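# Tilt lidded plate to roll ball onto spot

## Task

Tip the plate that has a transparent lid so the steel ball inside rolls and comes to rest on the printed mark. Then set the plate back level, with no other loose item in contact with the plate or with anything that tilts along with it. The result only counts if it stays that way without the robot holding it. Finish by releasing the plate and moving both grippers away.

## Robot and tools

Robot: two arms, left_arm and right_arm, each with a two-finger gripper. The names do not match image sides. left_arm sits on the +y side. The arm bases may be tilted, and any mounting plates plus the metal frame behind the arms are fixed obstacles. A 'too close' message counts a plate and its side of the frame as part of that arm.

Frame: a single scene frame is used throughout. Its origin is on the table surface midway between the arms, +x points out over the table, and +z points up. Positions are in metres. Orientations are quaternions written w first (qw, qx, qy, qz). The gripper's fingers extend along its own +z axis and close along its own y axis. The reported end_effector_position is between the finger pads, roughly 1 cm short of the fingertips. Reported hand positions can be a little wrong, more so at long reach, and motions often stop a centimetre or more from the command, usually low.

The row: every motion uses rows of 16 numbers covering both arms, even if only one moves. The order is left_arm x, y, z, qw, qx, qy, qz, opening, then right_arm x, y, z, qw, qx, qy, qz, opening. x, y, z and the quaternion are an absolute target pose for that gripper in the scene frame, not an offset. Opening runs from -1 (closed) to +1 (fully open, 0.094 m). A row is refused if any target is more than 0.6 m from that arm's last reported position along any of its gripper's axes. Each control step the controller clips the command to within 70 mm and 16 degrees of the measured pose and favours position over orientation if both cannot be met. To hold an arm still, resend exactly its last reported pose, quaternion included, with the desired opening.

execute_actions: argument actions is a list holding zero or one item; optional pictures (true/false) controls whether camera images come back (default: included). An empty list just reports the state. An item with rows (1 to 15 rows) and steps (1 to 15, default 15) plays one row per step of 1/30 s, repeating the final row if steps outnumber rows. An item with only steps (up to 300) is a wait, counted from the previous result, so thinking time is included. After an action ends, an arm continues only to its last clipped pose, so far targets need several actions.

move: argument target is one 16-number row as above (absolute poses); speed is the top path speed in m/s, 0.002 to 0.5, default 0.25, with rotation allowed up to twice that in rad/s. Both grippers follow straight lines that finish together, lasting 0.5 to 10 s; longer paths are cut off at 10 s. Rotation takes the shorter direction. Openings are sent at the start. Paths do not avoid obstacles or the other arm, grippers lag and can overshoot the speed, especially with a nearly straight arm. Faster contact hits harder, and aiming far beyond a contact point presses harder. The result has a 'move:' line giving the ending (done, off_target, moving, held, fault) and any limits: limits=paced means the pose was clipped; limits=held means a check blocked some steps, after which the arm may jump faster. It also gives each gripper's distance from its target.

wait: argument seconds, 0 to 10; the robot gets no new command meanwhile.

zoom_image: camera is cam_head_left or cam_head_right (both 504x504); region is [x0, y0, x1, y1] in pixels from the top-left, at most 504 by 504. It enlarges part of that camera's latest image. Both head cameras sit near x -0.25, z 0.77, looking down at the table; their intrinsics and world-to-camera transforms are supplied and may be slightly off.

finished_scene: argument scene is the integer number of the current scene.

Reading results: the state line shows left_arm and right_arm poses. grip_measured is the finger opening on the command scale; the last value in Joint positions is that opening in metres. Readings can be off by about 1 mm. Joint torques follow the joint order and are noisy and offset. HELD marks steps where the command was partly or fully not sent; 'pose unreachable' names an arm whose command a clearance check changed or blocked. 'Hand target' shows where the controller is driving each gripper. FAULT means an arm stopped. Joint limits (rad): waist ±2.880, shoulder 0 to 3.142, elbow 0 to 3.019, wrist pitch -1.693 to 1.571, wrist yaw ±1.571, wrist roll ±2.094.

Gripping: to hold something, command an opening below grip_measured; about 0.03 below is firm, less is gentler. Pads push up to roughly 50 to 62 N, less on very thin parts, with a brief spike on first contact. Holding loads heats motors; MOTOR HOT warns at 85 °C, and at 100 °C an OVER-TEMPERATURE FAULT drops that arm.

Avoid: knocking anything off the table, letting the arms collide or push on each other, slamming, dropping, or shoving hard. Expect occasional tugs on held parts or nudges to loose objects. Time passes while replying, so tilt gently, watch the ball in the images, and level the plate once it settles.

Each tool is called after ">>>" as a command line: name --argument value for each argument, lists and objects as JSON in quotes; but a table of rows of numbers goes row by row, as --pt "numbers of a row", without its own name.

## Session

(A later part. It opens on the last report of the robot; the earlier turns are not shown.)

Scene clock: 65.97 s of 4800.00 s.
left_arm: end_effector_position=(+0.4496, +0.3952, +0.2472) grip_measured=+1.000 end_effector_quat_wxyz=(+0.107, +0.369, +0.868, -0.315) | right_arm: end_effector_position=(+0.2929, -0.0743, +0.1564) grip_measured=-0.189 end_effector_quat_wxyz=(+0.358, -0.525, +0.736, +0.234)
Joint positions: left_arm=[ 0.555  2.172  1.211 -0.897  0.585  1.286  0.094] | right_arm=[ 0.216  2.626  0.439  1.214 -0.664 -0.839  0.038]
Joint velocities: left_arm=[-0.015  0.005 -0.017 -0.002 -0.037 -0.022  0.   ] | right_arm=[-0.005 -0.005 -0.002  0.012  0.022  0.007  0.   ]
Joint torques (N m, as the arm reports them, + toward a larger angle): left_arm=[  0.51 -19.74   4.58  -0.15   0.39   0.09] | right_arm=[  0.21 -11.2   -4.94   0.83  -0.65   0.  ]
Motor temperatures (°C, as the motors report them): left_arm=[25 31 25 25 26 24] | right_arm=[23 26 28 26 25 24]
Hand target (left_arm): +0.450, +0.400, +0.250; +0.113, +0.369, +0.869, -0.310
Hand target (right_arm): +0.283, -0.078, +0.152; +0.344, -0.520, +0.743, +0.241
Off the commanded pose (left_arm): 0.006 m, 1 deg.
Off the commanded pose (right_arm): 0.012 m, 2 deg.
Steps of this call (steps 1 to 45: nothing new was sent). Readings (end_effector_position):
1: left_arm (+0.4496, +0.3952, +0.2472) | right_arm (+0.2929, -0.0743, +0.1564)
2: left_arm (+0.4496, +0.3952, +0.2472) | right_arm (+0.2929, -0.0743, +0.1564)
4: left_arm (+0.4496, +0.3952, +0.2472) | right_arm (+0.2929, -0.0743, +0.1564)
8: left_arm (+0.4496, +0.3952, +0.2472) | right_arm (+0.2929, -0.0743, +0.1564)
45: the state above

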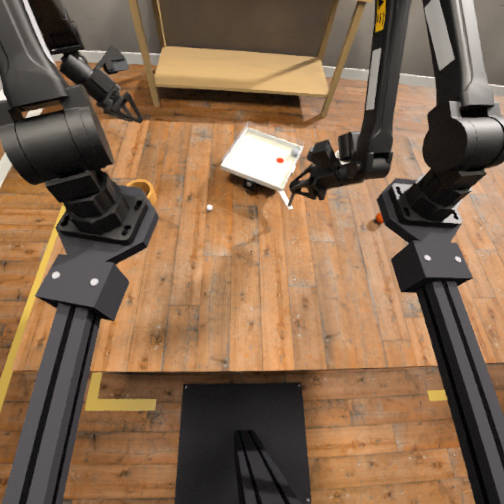

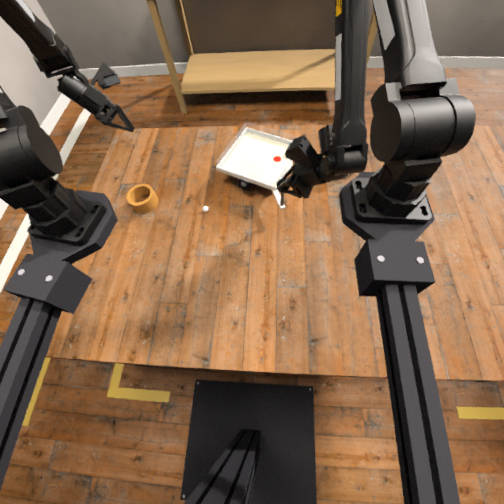

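>>> execute_actions --actions '[{"rows":[[0.45,0.4,0.25,0.113,0.369,0.869,-0.31,1,0.283,-0.063,0.151,0.344,-0.52,0.743,0.241,-0.23]]}]' --pictures false

>>> execute_actions --actions '[{"rows":[[0.45,0.4,0.25,0.113,0.369,0.869,-0.31,1,0.283,-0.0772,0.152,0.344,-0.52,0.743,0.241,-0.23]]}]' --pictures false

>>> wait --seconds 1.5

>>> wait --seconds 1.5

>>> zoom_image --camera "cam_head_left" --region '[200,100,330,230]'

Scene clock: 68.70 s of 4800.00 s.
left_arm: end_effector_position=(+0.4496, +0.3952, +0.2472) grip_measured=+1.000 end_effector_quat_wxyz=(+0.107, +0.369, +0.868, -0.315) | right_arm: end_effector_position=(+0.2924, -0.0711, +0.1545) grip_measured=-0.189 end_effector_quat_wxyz=(+0.353, -0.530, +0.738, +0.221)
Joint positions: left_arm=[ 0.555  2.172  1.211 -0.897  0.585  1.286  0.094] | right_arm=[ 0.249  2.627  0.436  1.228 -0.619 -0.823  0.038]
Joint velocities: left_arm=[-0.015 -0.015 -0.007 -0.007  0.037  0.051  0.   ] | right_arm=[ 0.005  0.005 -0.007  0.012 -0.139 -0.007  0.001]
Joint torques (N m, as the arm reports them, + toward a larger angle): left_arm=[  0.89 -20.2    4.66  -0.15   0.38   0.03] | right_arm=[  3.46 -10.57  -3.94   1.97  -0.95   0.66]
Motor temperatures (°C, as the motors report them): left_arm=[25 31 25 25 26 24] | right_arm=[23 26 28 26 25 24]
Hand target (left_arm): +0.450, +0.400, +0.250; +0.113, +0.369, +0.869, -0.310
Hand target (right_arm): +0.283, -0.063, +0.151; +0.344, -0.521, +0.743, +0.242
Off the commanded pose (left_arm): 0.006 m, 1 deg.
Off the commanded pose (right_arm): 0.013 m, 3 deg.
Steps of this call (steps 1 to 67: nothing new was sent; steps 68 to 82: all 15 steps of this action). Readings (end_effector_position):
68: left_arm (+0.4496, +0.3952, +0.2472) | right_arm (+0.2937, -0.0743, +0.1558)
69: left_arm (+0.4496, +0.3952, +0.2472) | right_arm (+0.2935, -0.0737, +0.1548)
71: left_arm (+0.4496, +0.3952, +0.2472) | right_arm (+0.2924, -0.0718, +0.1542)
75: left_arm (+0.4496, +0.3952, +0.2472) | right_arm (+0.2924, -0.0711, +0.1545)
82: the state above

Scene clock: 69.20 s of 4800.00 s.
left_arm: end_effector_position=(+0.4496, +0.3952, +0.2472) grip_measured=+1.000 end_effector_quat_wxyz=(+0.107, +0.369, +0.868, -0.315) | right_arm: end_effector_position=(+0.2928, -0.0735, +0.1565) grip_measured=-0.189 end_effector_quat_wxyz=(+0.358, -0.526, +0.735, +0.233)
Joint positions: left_arm=[ 0.555  2.172  1.211 -0.897  0.585  1.286  0.094] | right_arm=[ 0.221  2.627  0.438  1.218 -0.659 -0.836  0.038]
Joint velocities: left_arm=[-0.005  0.005 -0.007 -0.012  0.051 -0.007  0.   ] | right_arm=[ 0.005  0.005 -0.022 -0.002  0.051 -0.037 -0.001]
Joint torques (N m, as the arm reports them, + toward a larger angle): left_arm=[  1.28 -19.72   4.8    0.06   0.39   0.05] | right_arm=[  0.31 -11.14  -4.81   0.82  -0.72   0.04]
Motor temperatures (°C, as the motors report them): left_arm=[25 31 25 25 26 24] | right_arm=[23 26 28 26 25 24]
Hand target (left_arm): +0.450, +0.400, +0.250; +0.113, +0.369, +0.869, -0.310
Hand target (right_arm): +0.283, -0.077, +0.152; +0.344, -0.520, +0.743, +0.241
Off the commanded pose (left_arm): 0.006 m, 1 deg.
Off the commanded pose (right_arm): 0.011 m, 2 deg.
Steps of this call (steps 1 to 15: all 15 steps of this action). Readings (end_effector_position):
1: left_arm (+0.4496, +0.3952, +0.2472) | right_arm (+0.2918, -0.0710, +0.1552)
2: left_arm (+0.4496, +0.3952, +0.2472) | right_arm (+0.2919, -0.0715, +0.1561)
4: left_arm (+0.4496, +0.3952, +0.2472) | right_arm (+0.2928, -0.0731, +0.1569)
8: left_arm (+0.4496, +0.3952, +0.2472) | right_arm (+0.2928, -0.0735, +0.1565)
15: the state above

Scene clock: 70.70 s of 4800.00 s.
left_arm: end_effector_position=(+0.4496, +0.3952, +0.2472) grip_measured=+1.000 end_effector_quat_wxyz=(+0.107, +0.369, +0.868, -0.315) | right_arm: end_effector_position=(+0.2928, -0.0735, +0.1565) grip_measured=-0.189 end_effector_quat_wxyz=(+0.358, -0.526, +0.735, +0.233)
Joint positions: left_arm=[ 0.555  2.172  1.211 -0.897  0.585  1.286  0.094] | right_arm=[ 0.221  2.627  0.438  1.218 -0.659 -0.836  0.038]
Joint velocities: left_arm=[-0.005 -0.005 -0.002 -0.002  0.037  0.051  0.   ] | right_arm=[-0.005  0.015 -0.002  0.002 -0.007 -0.051  0.001]
Joint torques (N m, as the arm reports them, + toward a larger angle): left_arm=[  0.91 -19.76   4.65  -0.29   0.41   0.06] | right_arm=[  0.33 -11.18  -4.83   0.81  -0.72   0.04]
Motor temperatures (°C, as the motors report them): left_arm=[25 31 25 25 26 24] | right_arm=[23 26 28 26 25 24]
Hand target (left_arm): +0.450, +0.400, +0.250; +0.113, +0.369, +0.869, -0.310
Hand target (right_arm): +0.283, -0.077, +0.152; +0.344, -0.520, +0.743, +0.241
Off the commanded pose (left_arm): 0.006 m, 1 deg.
Off the commanded pose (right_arm): 0.011 m, 2 deg.
Steps of this call (steps 1 to 45: nothing new was sent). Readings (end_effector_position):
1: left_arm (+0.4496, +0.3952, +0.2472) | right_arm (+0.2928, -0.0735, +0.1565)
2: left_arm (+0.4496, +0.3952, +0.2472) | right_arm (+0.2928, -0.0735, +0.1565)
4: left_arm (+0.4496, +0.3952, +0.2472) | right_arm (+0.2928, -0.0735, +0.1565)
8: left_arm (+0.4496, +0.3952, +0.2472) | right_arm (+0.2928, -0.0735, +0.1565)
45: the state above

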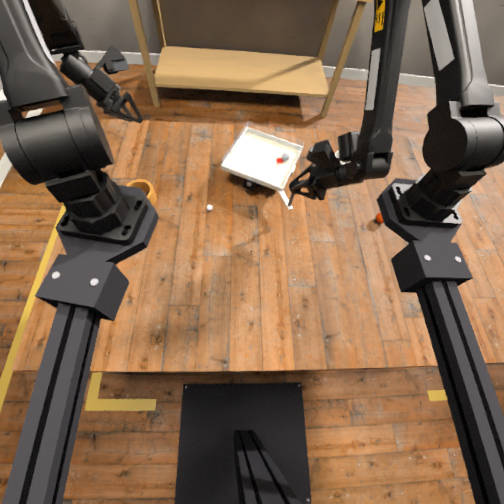

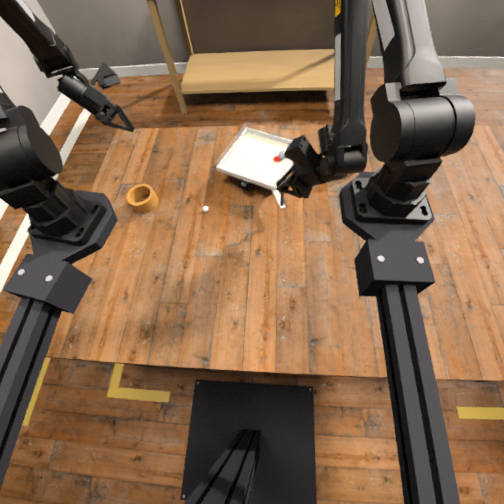

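Scene clock: 72.20 s of 4800.00 s.
left_arm: end_effector_position=(+0.4496, +0.3952, +0.2472) grip_measured=+1.000 end_effector_quat_wxyz=(+0.107, +0.369, +0.868, -0.315) | right_arm: end_effector_position=(+0.2928, -0.0735, +0.1565) grip_measured=-0.189 end_effector_quat_wxyz=(+0.358, -0.526, +0.735, +0.233)
Joint positions: left_arm=[ 0.555  2.172  1.211 -0.897  0.585  1.286  0.094] | right_arm=[ 0.221  2.627  0.438  1.218 -0.659 -0.836  0.038]
Joint velocities: left_arm=[ 0.005 -0.005  0.002 -0.027 -0.022 -0.095  0.   ] | right_arm=[-0.005  0.015  0.032  0.007 -0.037 -0.022 -0.001]
Joint torques (N m, as the arm reports them, + toward a larger angle): left_arm=[  0.77 -20.52   4.62  -0.02   0.43   0.05] | right_arm=[  0.34 -11.14  -4.84   0.82  -0.72   0.05]
Motor temperatures (°C, as the motors report them): left_arm=[25 31 25 25 26 24] | right_arm=[23 26 28 26 25 24]
Hand target (left_arm): +0.450, +0.400, +0.250; +0.113, +0.369, +0.869, -0.310
Hand target (right_arm): +0.283, -0.077, +0.152; +0.344, -0.520, +0.743, +0.241
Off the commanded pose (left_arm): 0.006 m, 1 deg.
Off the commanded pose (right_arm): 0.011 m, 2 deg.
Steps of this call (steps 1 to 45: nothing new was sent). Readings (end_effector_position):
1: left_arm (+0.4496, +0.3952, +0.2472) | right_arm (+0.2928, -0.0735, +0.1565)
2: left_arm (+0.4496, +0.3952, +0.2472) | right_arm (+0.2928, -0.0735, +0.1565)
4: left_arm (+0.4496, +0.3952, +0.2472) | right_arm (+0.2928, -0.0735, +0.1565)
8: left_arm (+0.4496, +0.3952, +0.2472) | right_arm (+0.2928, -0.0735, +0.1565)
45: the state above

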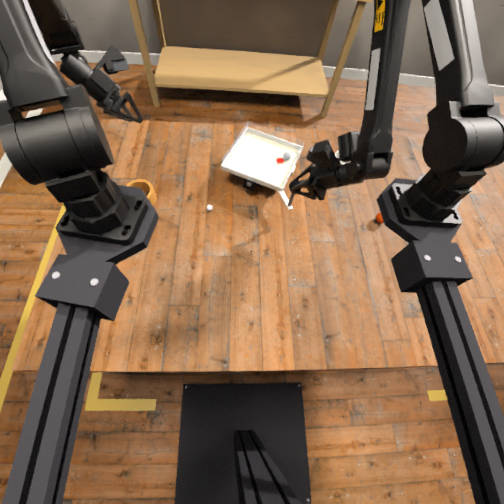

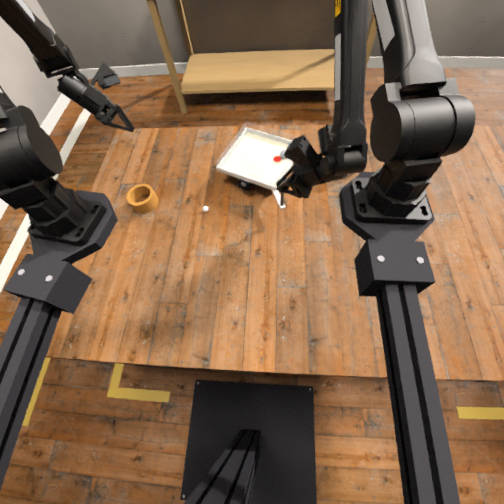

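Region (200, 100, 330, 230) of cam_head_left's 504x504 image, scaled by 3.877, with more detail than that image has.

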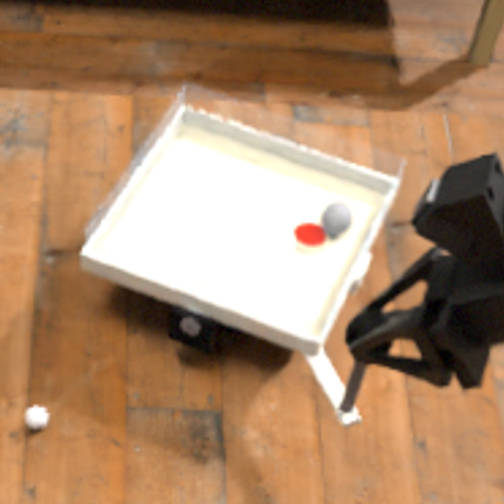

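Rolling back slowly. Adjust the level.

>>> wait --seconds 2

>>> execute_actions --actions '[{"rows":[[0.45,0.4,0.25,0.113,0.369,0.869,-0.31,1,0.283,-0.063,0.152,0.344,-0.52,0.743,0.241,-0.23]],"steps":12}]' --pictures false

>>> execute_actions --actions '[{"rows":[[0.45,0.4,0.25,0.113,0.369,0.869,-0.31,1,0.283,-0.0767,0.152,0.344,-0.52,0.743,0.241,-0.23]]}]' --pictures false

>>> wait --seconds 2

>>> wait --seconds 2

>>> zoom_image --camera "cam_head_left" --region '[200,100,330,230]'

Scene clock: 77.03 s of 4800.00 s.
left_arm: end_effector_position=(+0.4496, +0.3952, +0.2472) grip_measured=+1.000 end_effector_quat_wxyz=(+0.107, +0.369, +0.868, -0.315) | right_arm: end_effector_position=(+0.2928, -0.0735, +0.1565) grip_measured=-0.189 end_effector_quat_wxyz=(+0.358, -0.526, +0.735, +0.233)
Joint positions: left_arm=[ 0.555  2.172  1.211 -0.897  0.585  1.286  0.094] | right_arm=[ 0.221  2.627  0.438  1.218 -0.659 -0.836  0.038]
Joint velocities: left_arm=[-0.005 -0.005 -0.012  0.002  0.007 -0.022  0.   ] | right_arm=[-0.015  0.005  0.012  0.007  0.022 -0.007 -0.   ]
Joint torques (N m, as the arm reports them, + toward a larger angle): left_arm=[  0.85 -19.54   4.41  -0.03   0.43   0.01] | right_arm=[  0.29 -11.15  -4.82   0.81  -0.72   0.05]
Motor temperatures (°C, as the motors report them): left_arm=[25 31 25 25 26 24] | right_arm=[23 26 28 26 25 24]
Hand target (left_arm): +0.450, +0.400, +0.250; +0.113, +0.369, +0.869, -0.310
Hand target (right_arm): +0.283, -0.077, +0.152; +0.344, -0.520, +0.743, +0.241
Off the commanded pose (left_arm): 0.006 m, 1 deg.
Off the commanded pose (right_arm): 0.011 m, 2 deg.
Steps of this call (steps 1 to 145: nothing new was sent). Readings (end_effector_position):
1: left_arm (+0.4496, +0.3952, +0.2472) | right_arm (+0.2928, -0.0735, +0.1565)
2: left_arm (+0.4496, +0.3952, +0.2472) | right_arm (+0.2928, -0.0735, +0.1565)
4: left_arm (+0.4496, +0.3952, +0.2472) | right_arm (+0.2928, -0.0735, +0.1565)
8: left_arm (+0.4496, +0.3952, +0.2472) | right_arm (+0.2928, -0.0735, +0.1565)
145: the state above

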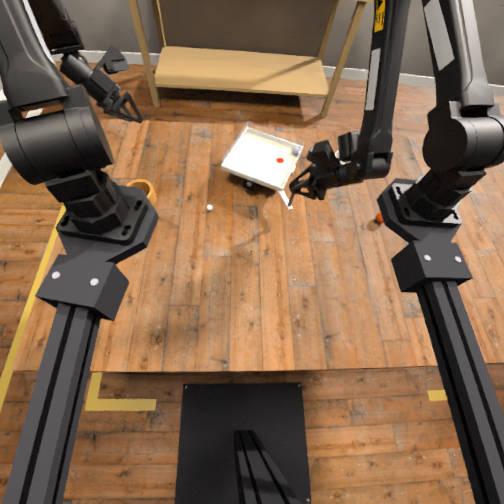

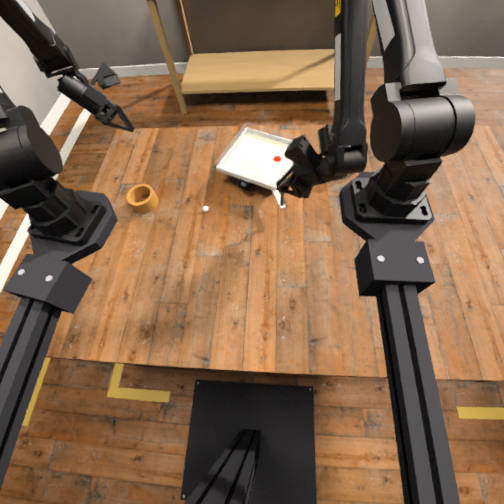

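Scene clock: 77.43 s of 4800.00 s.
left_arm: end_effector_position=(+0.4496, +0.3952, +0.2472) grip_measured=+1.000 end_effector_quat_wxyz=(+0.107, +0.369, +0.868, -0.315) | right_arm: end_effector_position=(+0.2923, -0.0713, +0.1546) grip_measured=-0.189 end_effector_quat_wxyz=(+0.353, -0.530, +0.739, +0.221)
Joint positions: left_arm=[ 0.555  2.172  1.211 -0.897  0.585  1.286  0.094] | right_arm=[ 0.248  2.627  0.435  1.228 -0.619 -0.822  0.038]
Joint velocities: left_arm=[ 0.005 -0.005 -0.002  0.012  0.037 -0.051  0.   ] | right_arm=[ 0.015  0.005 -0.017  0.002  0.066 -0.007  0.001]
Joint torques (N m, as the arm reports them, + toward a larger angle): left_arm=[  1.45 -19.67   4.52   0.02   0.41   0.03] | right_arm=[  3.47 -10.88  -4.13   1.94  -0.94   0.66]
Motor temperatures (°C, as the motors report them): left_arm=[25 31 25 25 26 24] | right_arm=[23 26 28 26 25 24]
Hand target (left_arm): +0.450, +0.400, +0.250; +0.113, +0.369, +0.869, -0.310
Hand target (right_arm): +0.283, -0.064, +0.152; +0.343, -0.521, +0.743, +0.242
Off the commanded pose (left_arm): 0.006 m, 1 deg.
Off the commanded pose (right_arm): 0.013 m, 3 deg.
Steps of this call (steps 1 to 12: all 12 steps of this action). Readings (end_effector_position):
1: left_arm (+0.4496, +0.3952, +0.2472) | right_arm (+0.2934, -0.0737, +0.1559)
2: left_arm (+0.4496, +0.3952, +0.2472) | right_arm (+0.2933, -0.0731, +0.1551)
4: left_arm (+0.4496, +0.3952, +0.2472) | right_arm (+0.2923, -0.0716, +0.1544)
8: left_arm (+0.4496, +0.3952, +0.2472) | right_arm (+0.2923, -0.0713, +0.1546)
12: the state above

Scene clock: 77.93 s of 4800.00 s.
left_arm: end_effector_position=(+0.4496, +0.3952, +0.2472) grip_measured=+1.000 end_effector_quat_wxyz=(+0.107, +0.369, +0.868, -0.315) | right_arm: end_effector_position=(+0.2926, -0.0733, +0.1566) grip_measured=-0.189 end_effector_quat_wxyz=(+0.358, -0.526, +0.735, +0.232)
Joint positions: left_arm=[ 0.555  2.172  1.211 -0.897  0.585  1.286  0.094] | right_arm=[ 0.223  2.627  0.437  1.22  -0.656 -0.834  0.038]
Joint velocities: left_arm=[-0.005 -0.015 -0.002 -0.017 -0.022 -0.007  0.   ] | right_arm=[-0.005 -0.015 -0.012 -0.007  0.051  0.037 -0.001]
Joint torques (N m, as the arm reports them, + toward a larger angle): left_arm=[  0.81 -20.44   4.75  -0.09   0.39   0.03] | right_arm=[  0.34 -11.12  -4.76   0.82  -0.75   0.06]
Motor temperatures (°C, as the motors report them): left_arm=[25 31 25 25 26 24] | right_arm=[23 26 28 26 25 24]
Hand target (left_arm): +0.450, +0.400, +0.250; +0.113, +0.369, +0.869, -0.310
Hand target (right_arm): +0.283, -0.077, +0.152; +0.344, -0.520, +0.743, +0.241
Off the commanded pose (left_arm): 0.006 m, 1 deg.
Off the commanded pose (right_arm): 0.011 m, 2 deg.
Steps of this call (steps 1 to 15: all 15 steps of this action). Readings (end_effector_position):
1: left_arm (+0.4496, +0.3952, +0.2472) | right_arm (+0.2919, -0.0710, +0.1551)
2: left_arm (+0.4496, +0.3952, +0.2472) | right_arm (+0.2920, -0.0715, +0.1560)
4: left_arm (+0.4496, +0.3952, +0.2472) | right_arm (+0.2928, -0.0729, +0.1569)
8: left_arm (+0.4496, +0.3952, +0.2472) | right_arm (+0.2926, -0.0733, +0.1566)
15: the state above

Scene clock: 79.93 s of 4800.00 s.
left_arm: end_effector_position=(+0.4496, +0.3952, +0.2472) grip_measured=+1.000 end_effector_quat_wxyz=(+0.107, +0.369, +0.868, -0.315) | right_arm: end_effector_position=(+0.2926, -0.0733, +0.1566) grip_measured=-0.189 end_effector_quat_wxyz=(+0.358, -0.526, +0.735, +0.232)
Joint positions: left_arm=[ 0.555  2.172  1.211 -0.897  0.585  1.286  0.094] | right_arm=[ 0.223  2.627  0.437  1.22  -0.656 -0.834  0.038]
Joint velocities: left_arm=[-0.015  0.005 -0.012 -0.007  0.022  0.066  0.   ] | right_arm=[-0.005  0.005 -0.012  0.007 -0.007  0.037 -0.001]
Joint torques (N m, as the arm reports them, + toward a larger angle): left_arm=[  0.86 -19.09   4.68   0.     0.35   0.08] | right_arm=[  0.32 -11.14  -4.75   0.83  -0.75   0.06]
Motor temperatures (°C, as the motors report them): left_arm=[25 31 25 25 26 24] | right_arm=[23 26 28 26 25 24]
Hand target (left_arm): +0.450, +0.400, +0.250; +0.113, +0.369, +0.869, -0.310
Hand target (right_arm): +0.283, -0.077, +0.152; +0.344, -0.520, +0.743, +0.241
Off the commanded pose (left_arm): 0.006 m, 1 deg.
Off the commanded pose (right_arm): 0.011 m, 2 deg.
Steps of this call (steps 1 to 60: nothing new was sent). Readings (end_effector_position):
1: left_arm (+0.4496, +0.3952, +0.2472) | right_arm (+0.2926, -0.0733, +0.1566)
2: left_arm (+0.4496, +0.3952, +0.2472) | right_arm (+0.2926, -0.0733, +0.1566)
4: left_arm (+0.4496, +0.3952, +0.2472) | right_arm (+0.2926, -0.0733, +0.1566)
8: left_arm (+0.4496, +0.3952, +0.2472) | right_arm (+0.2926, -0.0733, +0.1566)
60: the state above

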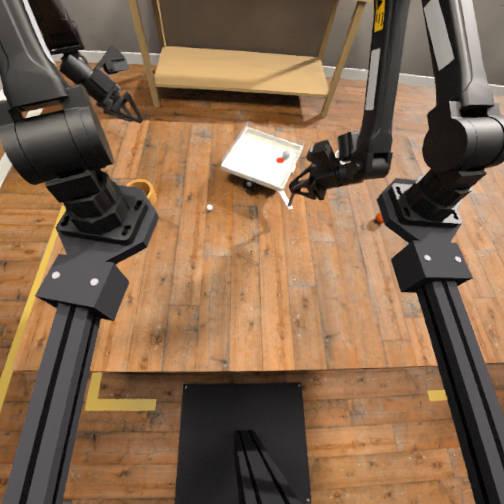

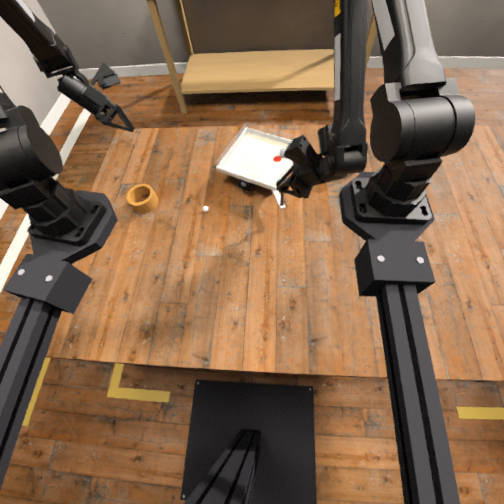

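Scene clock: 81.93 s of 4800.00 s.
left_arm: end_effector_position=(+0.4496, +0.3952, +0.2472) grip_measured=+1.000 end_effector_quat_wxyz=(+0.107, +0.369, +0.868, -0.315) | right_arm: end_effector_position=(+0.2926, -0.0733, +0.1566) grip_measured=-0.189 end_effector_quat_wxyz=(+0.358, -0.526, +0.735, +0.232)
Joint positions: left_arm=[ 0.555  2.172  1.211 -0.897  0.585  1.286  0.094] | right_arm=[ 0.223  2.627  0.437  1.22  -0.656 -0.834  0.038]
Joint velocities: left_arm=[ 0.005  0.005 -0.002 -0.002  0.007  0.007  0.   ] | right_arm=[-0.015 -0.015 -0.002  0.002 -0.022  0.007  0.   ]
Joint torques (N m, as the arm reports them, + toward a larger angle): left_arm=[  1.08 -19.86   4.66  -0.1    0.42   0.07] | right_arm=[  0.34 -11.14  -4.76   0.82  -0.75   0.06]
Motor temperatures (°C, as the motors report them): left_arm=[25 31 25 25 26 24] | right_arm=[23 26 28 26 25 24]
Hand target (left_arm): +0.450, +0.400, +0.250; +0.113, +0.369, +0.869, -0.310
Hand target (right_arm): +0.283, -0.077, +0.152; +0.344, -0.520, +0.743, +0.241
Off the commanded pose (left_arm): 0.006 m, 1 deg.
Off the commanded pose (right_arm): 0.011 m, 2 deg.
Steps of this call (steps 1 to 60: nothing new was sent). Readings (end_effector_position):
1: left_arm (+0.4496, +0.3952, +0.2472) | right_arm (+0.2926, -0.0733, +0.1566)
2: left_arm (+0.4496, +0.3952, +0.2472) | right_arm (+0.2926, -0.0733, +0.1566)
4: left_arm (+0.4496, +0.3952, +0.2472) | right_arm (+0.2926, -0.0733, +0.1566)
8: left_arm (+0.4496, +0.3952, +0.2472) | right_arm (+0.2926, -0.0733, +0.1566)
60: the state above

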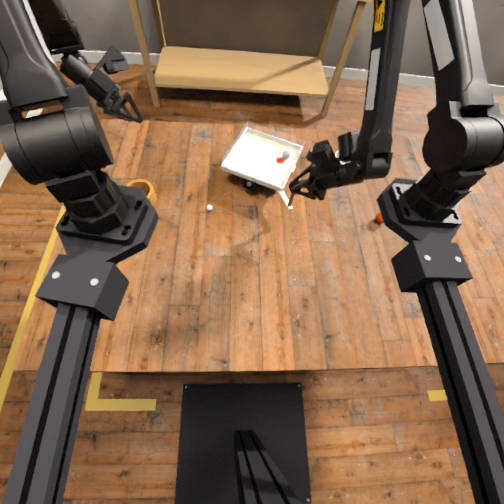

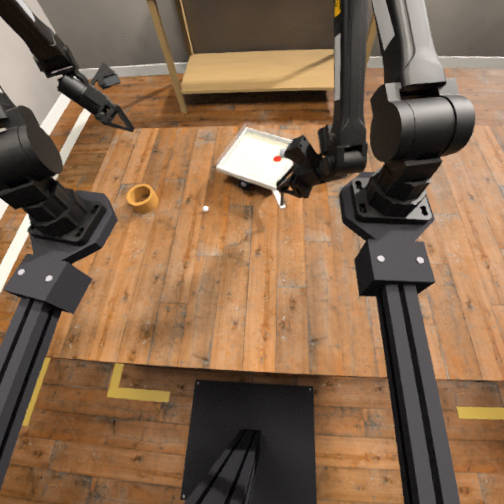

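Region (200, 100, 330, 230) of cam_head_left's 504x504 image, scaled by 3.877, with more detail than that image has.

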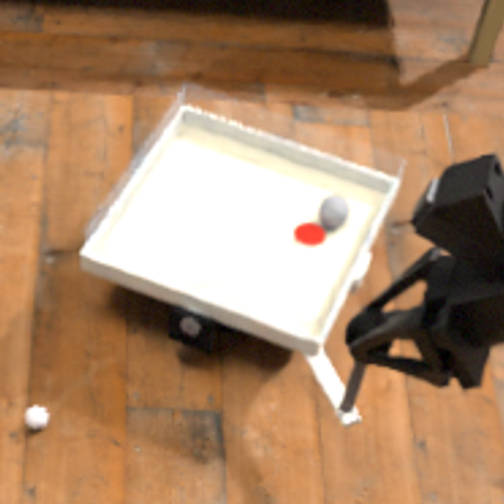

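Stopped. Needs ~55% more.

>>> execute_actions --actions '[{"rows":[[0.45,0.4,0.25,0.113,0.369,0.869,-0.31,1,0.283,-0.063,0.152,0.344,-0.52,0.743,0.241,-0.23]],"steps":8}]' --pictures false

>>> execute_actions --actions '[{"rows":[[0.45,0.4,0.25,0.113,0.369,0.869,-0.31,1,0.283,-0.0767,0.152,0.344,-0.52,0.743,0.241,-0.23]]}]' --pictures false

>>> wait --seconds 3

>>> zoom_image --camera "cam_head_left" --region '[200,100,330,230]'

Scene clock: 84.77 s of 4800.00 s.
left_arm: end_effector_position=(+0.4496, +0.3952, +0.2472) grip_measured=+1.000 end_effector_quat_wxyz=(+0.107, +0.369, +0.868, -0.315) | right_arm: end_effector_position=(+0.2923, -0.0711, +0.1547) grip_measured=-0.189 end_effector_quat_wxyz=(+0.353, -0.530, +0.738, +0.221)
Joint positions: left_arm=[ 0.555  2.172  1.211 -0.897  0.585  1.286  0.094] | right_arm=[ 0.249  2.627  0.435  1.228 -0.619 -0.822  0.038]
Joint velocities: left_arm=[-0.015 -0.005 -0.002  0.007  0.007  0.037  0.   ] | right_arm=[ 0.015 -0.005  0.007  0.002 -0.066  0.022  0.001]
Joint torques (N m, as the arm reports them, + toward a larger angle): left_arm=[  1.27 -19.59   4.49   0.01   0.41   0.02] | right_arm=[  3.38 -10.9   -4.1    1.93  -0.94   0.66]
Motor temperatures (°C, as the motors report them): left_arm=[25 31 25 25 26 24] | right_arm=[23 26 28 26 25 24]
Hand target (left_arm): +0.450, +0.400, +0.250; +0.113, +0.369, +0.869, -0.310
Hand target (right_arm): +0.283, -0.063, +0.152; +0.344, -0.521, +0.743, +0.242
Off the commanded pose (left_arm): 0.006 m, 1 deg.
Off the commanded pose (right_arm): 0.013 m, 3 deg.
Steps of this call (steps 1 to 77: nothing new was sent; steps 78 to 85: all 8 steps of this action). Readings (end_effector_position):
78: left_arm (+0.4496, +0.3952, +0.2472) | right_arm (+0.2933, -0.0733, +0.1561)
79: left_arm (+0.4496, +0.3952, +0.2472) | right_arm (+0.2932, -0.0727, +0.1553)
81: left_arm (+0.4496, +0.3952, +0.2472) | right_arm (+0.2923, -0.0715, +0.1545)
85: the state above

Scene clock: 85.27 s of 4800.00 s.
left_arm: end_effector_position=(+0.4496, +0.3952, +0.2472) grip_measured=+1.000 end_effector_quat_wxyz=(+0.107, +0.369, +0.868, -0.315) | right_arm: end_effector_position=(+0.2926, -0.0731, +0.1567) grip_measured=-0.189 end_effector_quat_wxyz=(+0.358, -0.527, +0.735, +0.232)
Joint positions: left_arm=[ 0.555  2.172  1.211 -0.897  0.585  1.286  0.094] | right_arm=[ 0.224  2.627  0.437  1.221 -0.656 -0.834  0.038]
Joint velocities: left_arm=[-0.024 -0.015 -0.012 -0.002 -0.051 -0.007  0.   ] | right_arm=[-0.005 -0.015  0.002 -0.022 -0.007 -0.081 -0.   ]
Joint torques (N m, as the arm reports them, + toward a larger angle): left_arm=[  0.74 -19.47   4.36  -0.14   0.39   0.04] | right_arm=[  0.27 -11.11  -4.77   0.81  -0.75   0.06]
Motor temperatures (°C, as the motors report them): left_arm=[25 31 25 25 26 24] | right_arm=[23 26 28 26 25 24]
Hand target (left_arm): +0.450, +0.400, +0.250; +0.113, +0.369, +0.869, -0.310
Hand target (right_arm): +0.283, -0.077, +0.152; +0.344, -0.520, +0.743, +0.241
Off the commanded pose (left_arm): 0.006 m, 1 deg.
Off the commanded pose (right_arm): 0.011 m, 2 deg.
Steps of this call (steps 1 to 15: all 15 steps of this action). Readings (end_effector_position):
1: left_arm (+0.4496, +0.3952, +0.2472) | right_arm (+0.2917, -0.0710, +0.1553)
2: left_arm (+0.4496, +0.3952, +0.2472) | right_arm (+0.2918, -0.0713, +0.1562)
4: left_arm (+0.4496, +0.3952, +0.2472) | right_arm (+0.2928, -0.0727, +0.1569)
8: left_arm (+0.4496, +0.3952, +0.2472) | right_arm (+0.2926, -0.0731, +0.1567)
15: the state above

Scene clock: 88.27 s of 4800.00 s.
left_arm: end_effector_position=(+0.4496, +0.3952, +0.2472) grip_measured=+1.000 end_effector_quat_wxyz=(+0.107, +0.369, +0.868, -0.315) | right_arm: end_effector_position=(+0.2926, -0.0731, +0.1567) grip_measured=-0.189 end_effector_quat_wxyz=(+0.358, -0.527, +0.735, +0.232)
Joint positions: left_arm=[ 0.555  2.172  1.211 -0.897  0.585  1.286  0.094] | right_arm=[ 0.224  2.627  0.437  1.221 -0.656 -0.834  0.038]
Joint velocities: left_arm=[-0.005  0.005  0.007  0.012 -0.022  0.051  0.   ] | right_arm=[-0.024 -0.005  0.007 -0.002  0.007  0.007 -0.001]
Joint torques (N m, as the arm reports them, + toward a larger angle): left_arm=[  1.3  -19.64   4.75  -0.11   0.37   0.07] | right_arm=[  0.22 -11.11  -4.76   0.8   -0.75   0.06]
Motor temperatures (°C, as the motors report them): left_arm=[25 31 25 25 26 24] | right_arm=[23 26 28 26 26 24]
Hand target (left_arm): +0.450, +0.400, +0.250; +0.113, +0.369, +0.869, -0.310
Hand target (right_arm): +0.283, -0.077, +0.152; +0.344, -0.520, +0.743, +0.241
Off the commanded pose (left_arm): 0.006 m, 1 deg.
Off the commanded pose (right_arm): 0.011 m, 2 deg.
Steps of this call (steps 1 to 90: nothing new was sent). Readings (end_effector_position):
1: left_arm (+0.4496, +0.3952, +0.2472) | right_arm (+0.2926, -0.0731, +0.1567)
2: left_arm (+0.4496, +0.3952, +0.2472) | right_arm (+0.2926, -0.0731, +0.1567)
4: left_arm (+0.4496, +0.3952, +0.2472) | right_arm (+0.2926, -0.0731, +0.1567)
8: left_arm (+0.4496, +0.3952, +0.2472) | right_arm (+0.2926, -0.0731, +0.1567)
90: the state above

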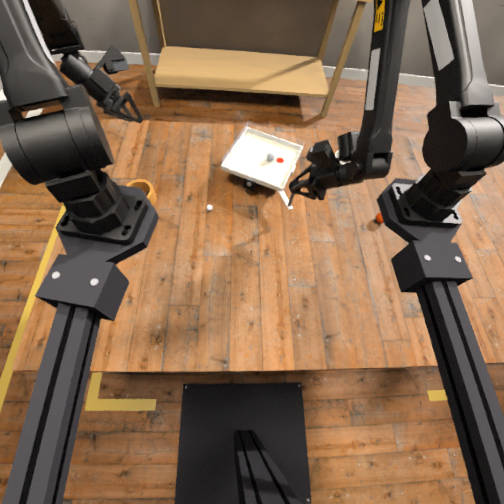

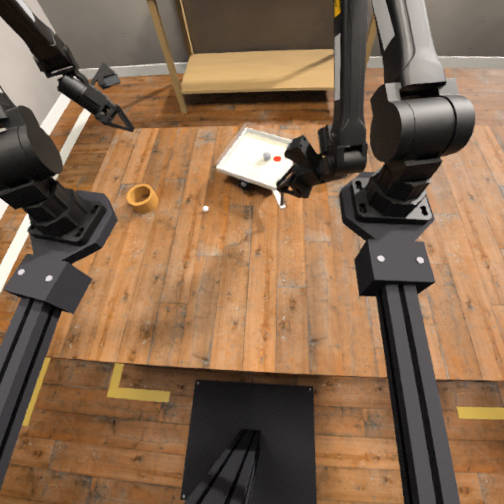

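Region (200, 100, 330, 230) of cam_head_left's 504x504 image, scaled by 3.877, with more detail than that image has.

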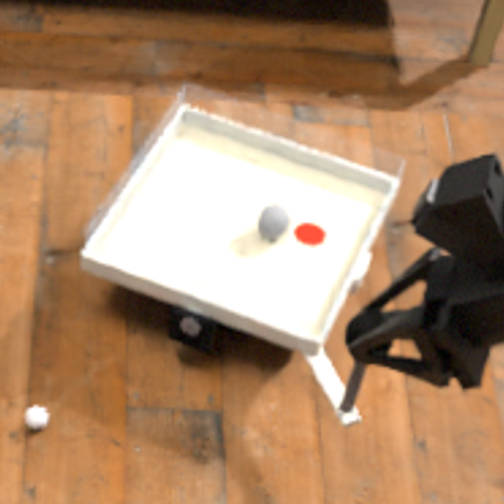

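>>> execute_actions --actions '[{"rows":[[0.45,0.4,0.25,0.113,0.369,0.869,-0.31,1,0.283,-0.0795,0.152,0.344,-0.52,0.743,0.241,-0.23]]}]' --pictures false

>>> wait --seconds 6

>>> execute_actions --actions '[{"rows":[[0.45,0.4,0.25,0.113,0.369,0.869,-0.31,1,0.283,-0.063,0.152,0.344,-0.52,0.743,0.241,-0.23]],"steps":15}]' --pictures false

>>> execute_actions --actions '[{"rows":[[0.45,0.4,0.25,0.113,0.369,0.869,-0.31,1,0.283,-0.0767,0.152,0.344,-0.52,0.743,0.241,-0.23]]}]' --pictures false

>>> wait --seconds 3.5

>>> zoom_image --camera "cam_head_left" --region '[200,100,330,230]'

Scene clock: 92.97 s of 4800.00 s.
left_arm: end_effector_position=(+0.4496, +0.3952, +0.2472) grip_measured=+1.000 end_effector_quat_wxyz=(+0.107, +0.369, +0.868, -0.315) | right_arm: end_effector_position=(+0.2927, -0.0741, +0.1560) grip_measured=-0.189 end_effector_quat_wxyz=(+0.358, -0.527, +0.735, +0.235)
Joint positions: left_arm=[ 0.555  2.172  1.211 -0.897  0.585  1.286  0.094] | right_arm=[ 0.215  2.627  0.44   1.211 -0.665 -0.843  0.038]
Joint velocities: left_arm=[-0.005 -0.015 -0.002  0.007 -0.007  0.051  0.   ] | right_arm=[-0.015 -0.005 -0.007 -0.007 -0.066  0.022  0.001]
Joint torques (N m, as the arm reports them, + toward a larger angle): left_arm=[  1.06 -20.29   4.75  -0.1    0.38   0.03] | right_arm=[ -0.18 -11.3   -5.03   0.76  -0.69  -0.02]
Motor temperatures (°C, as the motors report them): left_arm=[25 32 25 25 26 24] | right_arm=[23 26 28 26 26 24]
Hand target (left_arm): +0.450, +0.400, +0.250; +0.113, +0.369, +0.869, -0.310
Hand target (right_arm): +0.283, -0.079, +0.152; +0.344, -0.520, +0.743, +0.241
Off the commanded pose (left_arm): 0.006 m, 1 deg.
Off the commanded pose (right_arm): 0.012 m, 2 deg.
Steps of this call (steps 1 to 90: nothing new was sent; then 1.20 s passed at rest; steps 91 to 105: all 15 steps of this action). Readings (end_effector_position):
91: left_arm (+0.4496, +0.3952, +0.2472) | right_arm (+0.2924, -0.0732, +0.1566)
92: left_arm (+0.4496, +0.3952, +0.2472) | right_arm (+0.2927, -0.0733, +0.1566)
94: left_arm (+0.4496, +0.3952, +0.2472) | right_arm (+0.2927, -0.0739, +0.1563)
98: left_arm (+0.4496, +0.3952, +0.2472) | right_arm (+0.2926, -0.0742, +0.1560)
105: the state above

Scene clock: 98.97 s of 4800.00 s.
left_arm: end_effector_position=(+0.4496, +0.3952, +0.2472) grip_measured=+1.000 end_effector_quat_wxyz=(+0.107, +0.369, +0.868, -0.315) | right_arm: end_effector_position=(+0.2927, -0.0744, +0.1559) grip_measured=-0.189 end_effector_quat_wxyz=(+0.357, -0.526, +0.735, +0.235)
Joint positions: left_arm=[ 0.555  2.172  1.211 -0.897  0.585  1.286  0.094] | right_arm=[ 0.215  2.627  0.44   1.21  -0.665 -0.843  0.038]
Joint velocities: left_arm=[ 0.005  0.005 -0.027 -0.012 -0.066 -0.051  0.   ] | right_arm=[-0.005  0.015  0.007  0.002 -0.139  0.022  0.   ]
Joint torques (N m, as the arm reports them, + toward a larger angle): left_arm=[  0.39 -19.86   4.74  -0.11   0.4    0.02] | right_arm=[ -0.09 -11.32  -5.03   0.79  -0.69  -0.01]
Motor temperatures (°C, as the motors report them): left_arm=[25 32 25 25 26 24] | right_arm=[23 26 28 26 26 24]
Hand target (left_arm): +0.450, +0.400, +0.250; +0.113, +0.369, +0.869, -0.310
Hand target (right_arm): +0.283, -0.079, +0.152; +0.344, -0.520, +0.743, +0.241
Off the commanded pose (left_arm): 0.006 m, 1 deg.
Off the commanded pose (right_arm): 0.012 m, 2 deg.
Steps of this call (steps 1 to 150: nothing new was sent; then 1.00 s passed at rest). Readings (end_effector_position):
1: left_arm (+0.4496, +0.3952, +0.2472) | right_arm (+0.2927, -0.0741, +0.1560)
2: left_arm (+0.4496, +0.3952, +0.2472) | right_arm (+0.2927, -0.0741, +0.1560)
4: left_arm (+0.4496, +0.3952, +0.2472) | right_arm (+0.2927, -0.0741, +0.1560)
8: left_arm (+0.4496, +0.3952, +0.2472) | right_arm (+0.2927, -0.0741, +0.1560)
150: the state above

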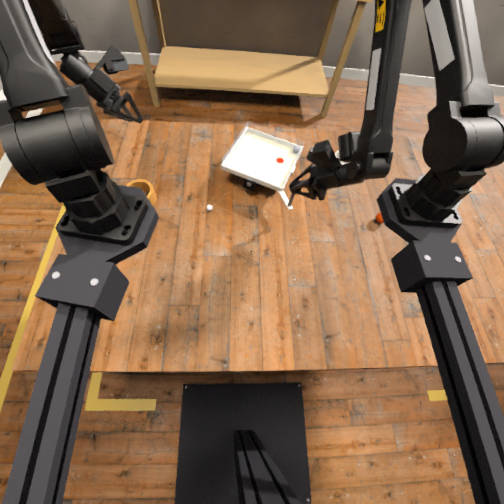

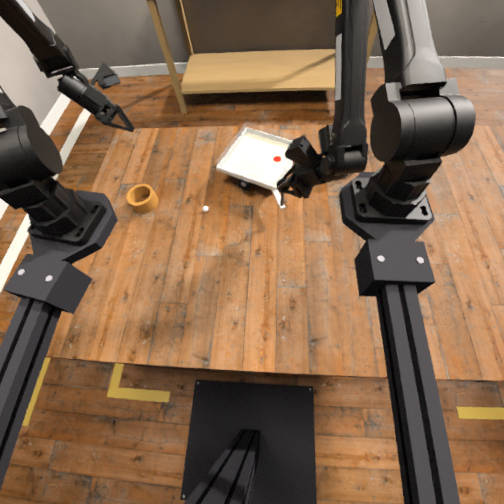

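Scene clock: 99.47 s of 4800.00 s.
left_arm: end_effector_position=(+0.4496, +0.3952, +0.2472) grip_measured=+1.000 end_effector_quat_wxyz=(+0.107, +0.369, +0.868, -0.315) | right_arm: end_effector_position=(+0.2923, -0.0712, +0.1545) grip_measured=-0.189 end_effector_quat_wxyz=(+0.353, -0.530, +0.739, +0.221)
Joint positions: left_arm=[ 0.555  2.172  1.211 -0.897  0.585  1.286  0.094] | right_arm=[ 0.249  2.627  0.435  1.228 -0.618 -0.822  0.038]
Joint velocities: left_arm=[-0.015 -0.015 -0.002 -0.002 -0.007 -0.051  0.   ] | right_arm=[ 0.015  0.005 -0.007  0.007 -0.081 -0.007  0.001]
Joint torques (N m, as the arm reports them, + toward a larger angle): left_arm=[  1.05 -19.65   4.55  -0.01   0.39   0.04] | right_arm=[  3.52 -10.88  -4.12   1.95  -0.96   0.66]
Motor temperatures (°C, as the motors report them): left_arm=[25 32 25 25 26 24] | right_arm=[23 26 28 26 26 24]
Hand target (left_arm): +0.450, +0.400, +0.250; +0.113, +0.369, +0.869, -0.310
Hand target (right_arm): +0.283, -0.064, +0.152; +0.344, -0.521, +0.743, +0.242
Off the commanded pose (left_arm): 0.006 m, 1 deg.
Off the commanded pose (right_arm): 0.013 m, 3 deg.
Steps of this call (steps 1 to 15: all 15 steps of this action). Readings (end_effector_position):
1: left_arm (+0.4496, +0.3952, +0.2472) | right_arm (+0.2935, -0.0746, +0.1554)
2: left_arm (+0.4496, +0.3952, +0.2472) | right_arm (+0.2935, -0.0739, +0.1546)
4: left_arm (+0.4496, +0.3952, +0.2472) | right_arm (+0.2922, -0.0719, +0.1541)
8: left_arm (+0.4496, +0.3952, +0.2472) | right_arm (+0.2923, -0.0712, +0.1545)
15: the state above

Scene clock: 99.97 s of 4800.00 s.
left_arm: end_effector_position=(+0.4496, +0.3952, +0.2472) grip_measured=+1.000 end_effector_quat_wxyz=(+0.107, +0.369, +0.868, -0.315) | right_arm: end_effector_position=(+0.2926, -0.0732, +0.1567) grip_measured=-0.189 end_effector_quat_wxyz=(+0.358, -0.526, +0.735, +0.232)
Joint positions: left_arm=[ 0.555  2.172  1.211 -0.897  0.585  1.286  0.094] | right_arm=[ 0.223  2.627  0.437  1.22  -0.657 -0.834  0.038]
Joint velocities: left_arm=[-0.005 -0.005  0.027 -0.022  0.007  0.022  0.   ] | right_arm=[ 0.005  0.005  0.002 -0.002  0.022  0.051 -0.001]
Joint torques (N m, as the arm reports them, + toward a larger angle): left_arm=[  0.94 -19.65   4.58  -0.08   0.41   0.08] | right_arm=[  0.32 -11.15  -4.75   0.81  -0.75   0.06]
Motor temperatures (°C, as the motors report them): left_arm=[25 32 25 25 26 24] | right_arm=[23 26 28 26 26 24]
Hand target (left_arm): +0.450, +0.400, +0.250; +0.113, +0.369, +0.869, -0.310
Hand target (right_arm): +0.283, -0.077, +0.152; +0.344, -0.520, +0.743, +0.241
Off the commanded pose (left_arm): 0.006 m, 1 deg.
Off the commanded pose (right_arm): 0.011 m, 2 deg.
Steps of this call (steps 1 to 15: all 15 steps of this action). Readings (end_effector_position):
1: left_arm (+0.4496, +0.3952, +0.2472) | right_arm (+0.2920, -0.0711, +0.1551)
2: left_arm (+0.4496, +0.3952, +0.2472) | right_arm (+0.2920, -0.0715, +0.1560)
4: left_arm (+0.4496, +0.3952, +0.2472) | right_arm (+0.2928, -0.0729, +0.1569)
8: left_arm (+0.4496, +0.3952, +0.2472) | right_arm (+0.2926, -0.0732, +0.1567)
15: the state above

Scene clock: 103.47 s of 4800.00 s.
left_arm: end_effector_position=(+0.4496, +0.3952, +0.2472) grip_measured=+1.000 end_effector_quat_wxyz=(+0.107, +0.369, +0.868, -0.315) | right_arm: end_effector_position=(+0.2926, -0.0732, +0.1567) grip_measured=-0.189 end_effector_quat_wxyz=(+0.358, -0.526, +0.735, +0.232)
Joint positions: left_arm=[ 0.555  2.172  1.211 -0.897  0.585  1.286  0.094] | right_arm=[ 0.223  2.627  0.437  1.22  -0.657 -0.834  0.038]
Joint velocities: left_arm=[-0.005 -0.024  0.007 -0.007 -0.007 -0.051  0.   ] | right_arm=[-0.015  0.015 -0.007  0.002  0.022  0.007 -0.   ]
Joint torques (N m, as the arm reports them, + toward a larger angle): left_arm=[  0.38 -20.3    4.76   0.01   0.39   0.08] | right_arm=[  0.38 -11.17  -4.76   0.83  -0.75   0.06]
Motor temperatures (°C, as the motors report them): left_arm=[25 32 25 25 26 24] | right_arm=[23 26 28 26 26 24]
Hand target (left_arm): +0.450, +0.400, +0.250; +0.113, +0.369, +0.869, -0.310
Hand target (right_arm): +0.283, -0.077, +0.152; +0.344, -0.520, +0.743, +0.241
Off the commanded pose (left_arm): 0.006 m, 1 deg.
Off the commanded pose (right_arm): 0.011 m, 2 deg.
Steps of this call (steps 1 to 105: nothing new was sent). Readings (end_effector_position):
1: left_arm (+0.4496, +0.3952, +0.2472) | right_arm (+0.2926, -0.0732, +0.1567)
2: left_arm (+0.4496, +0.3952, +0.2472) | right_arm (+0.2926, -0.0732, +0.1567)
4: left_arm (+0.4496, +0.3952, +0.2472) | right_arm (+0.2926, -0.0732, +0.1567)
8: left_arm (+0.4496, +0.3952, +0.2472) | right_arm (+0.2926, -0.0732, +0.1567)
105: the state above

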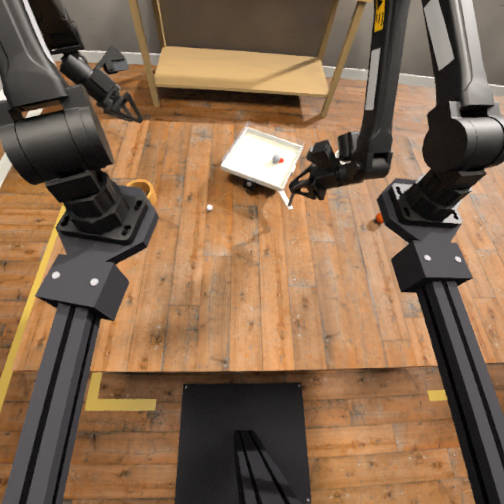

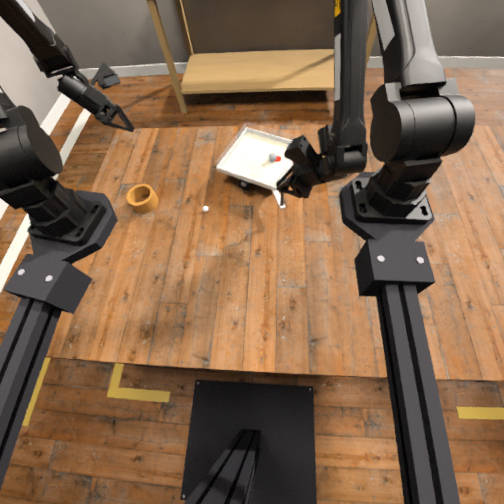

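Region (200, 100, 330, 230) of cam_head_left's 504x504 image, scaled by 3.877, with more detail than that image has.

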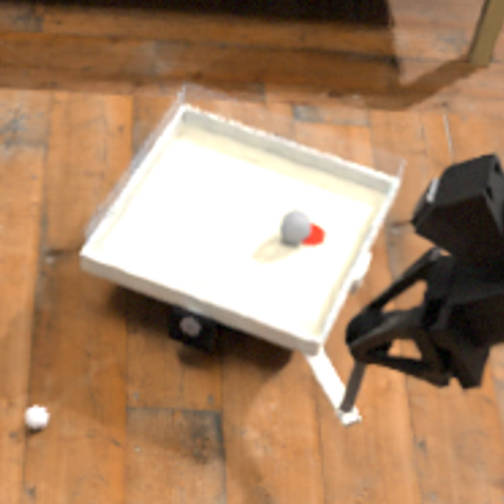

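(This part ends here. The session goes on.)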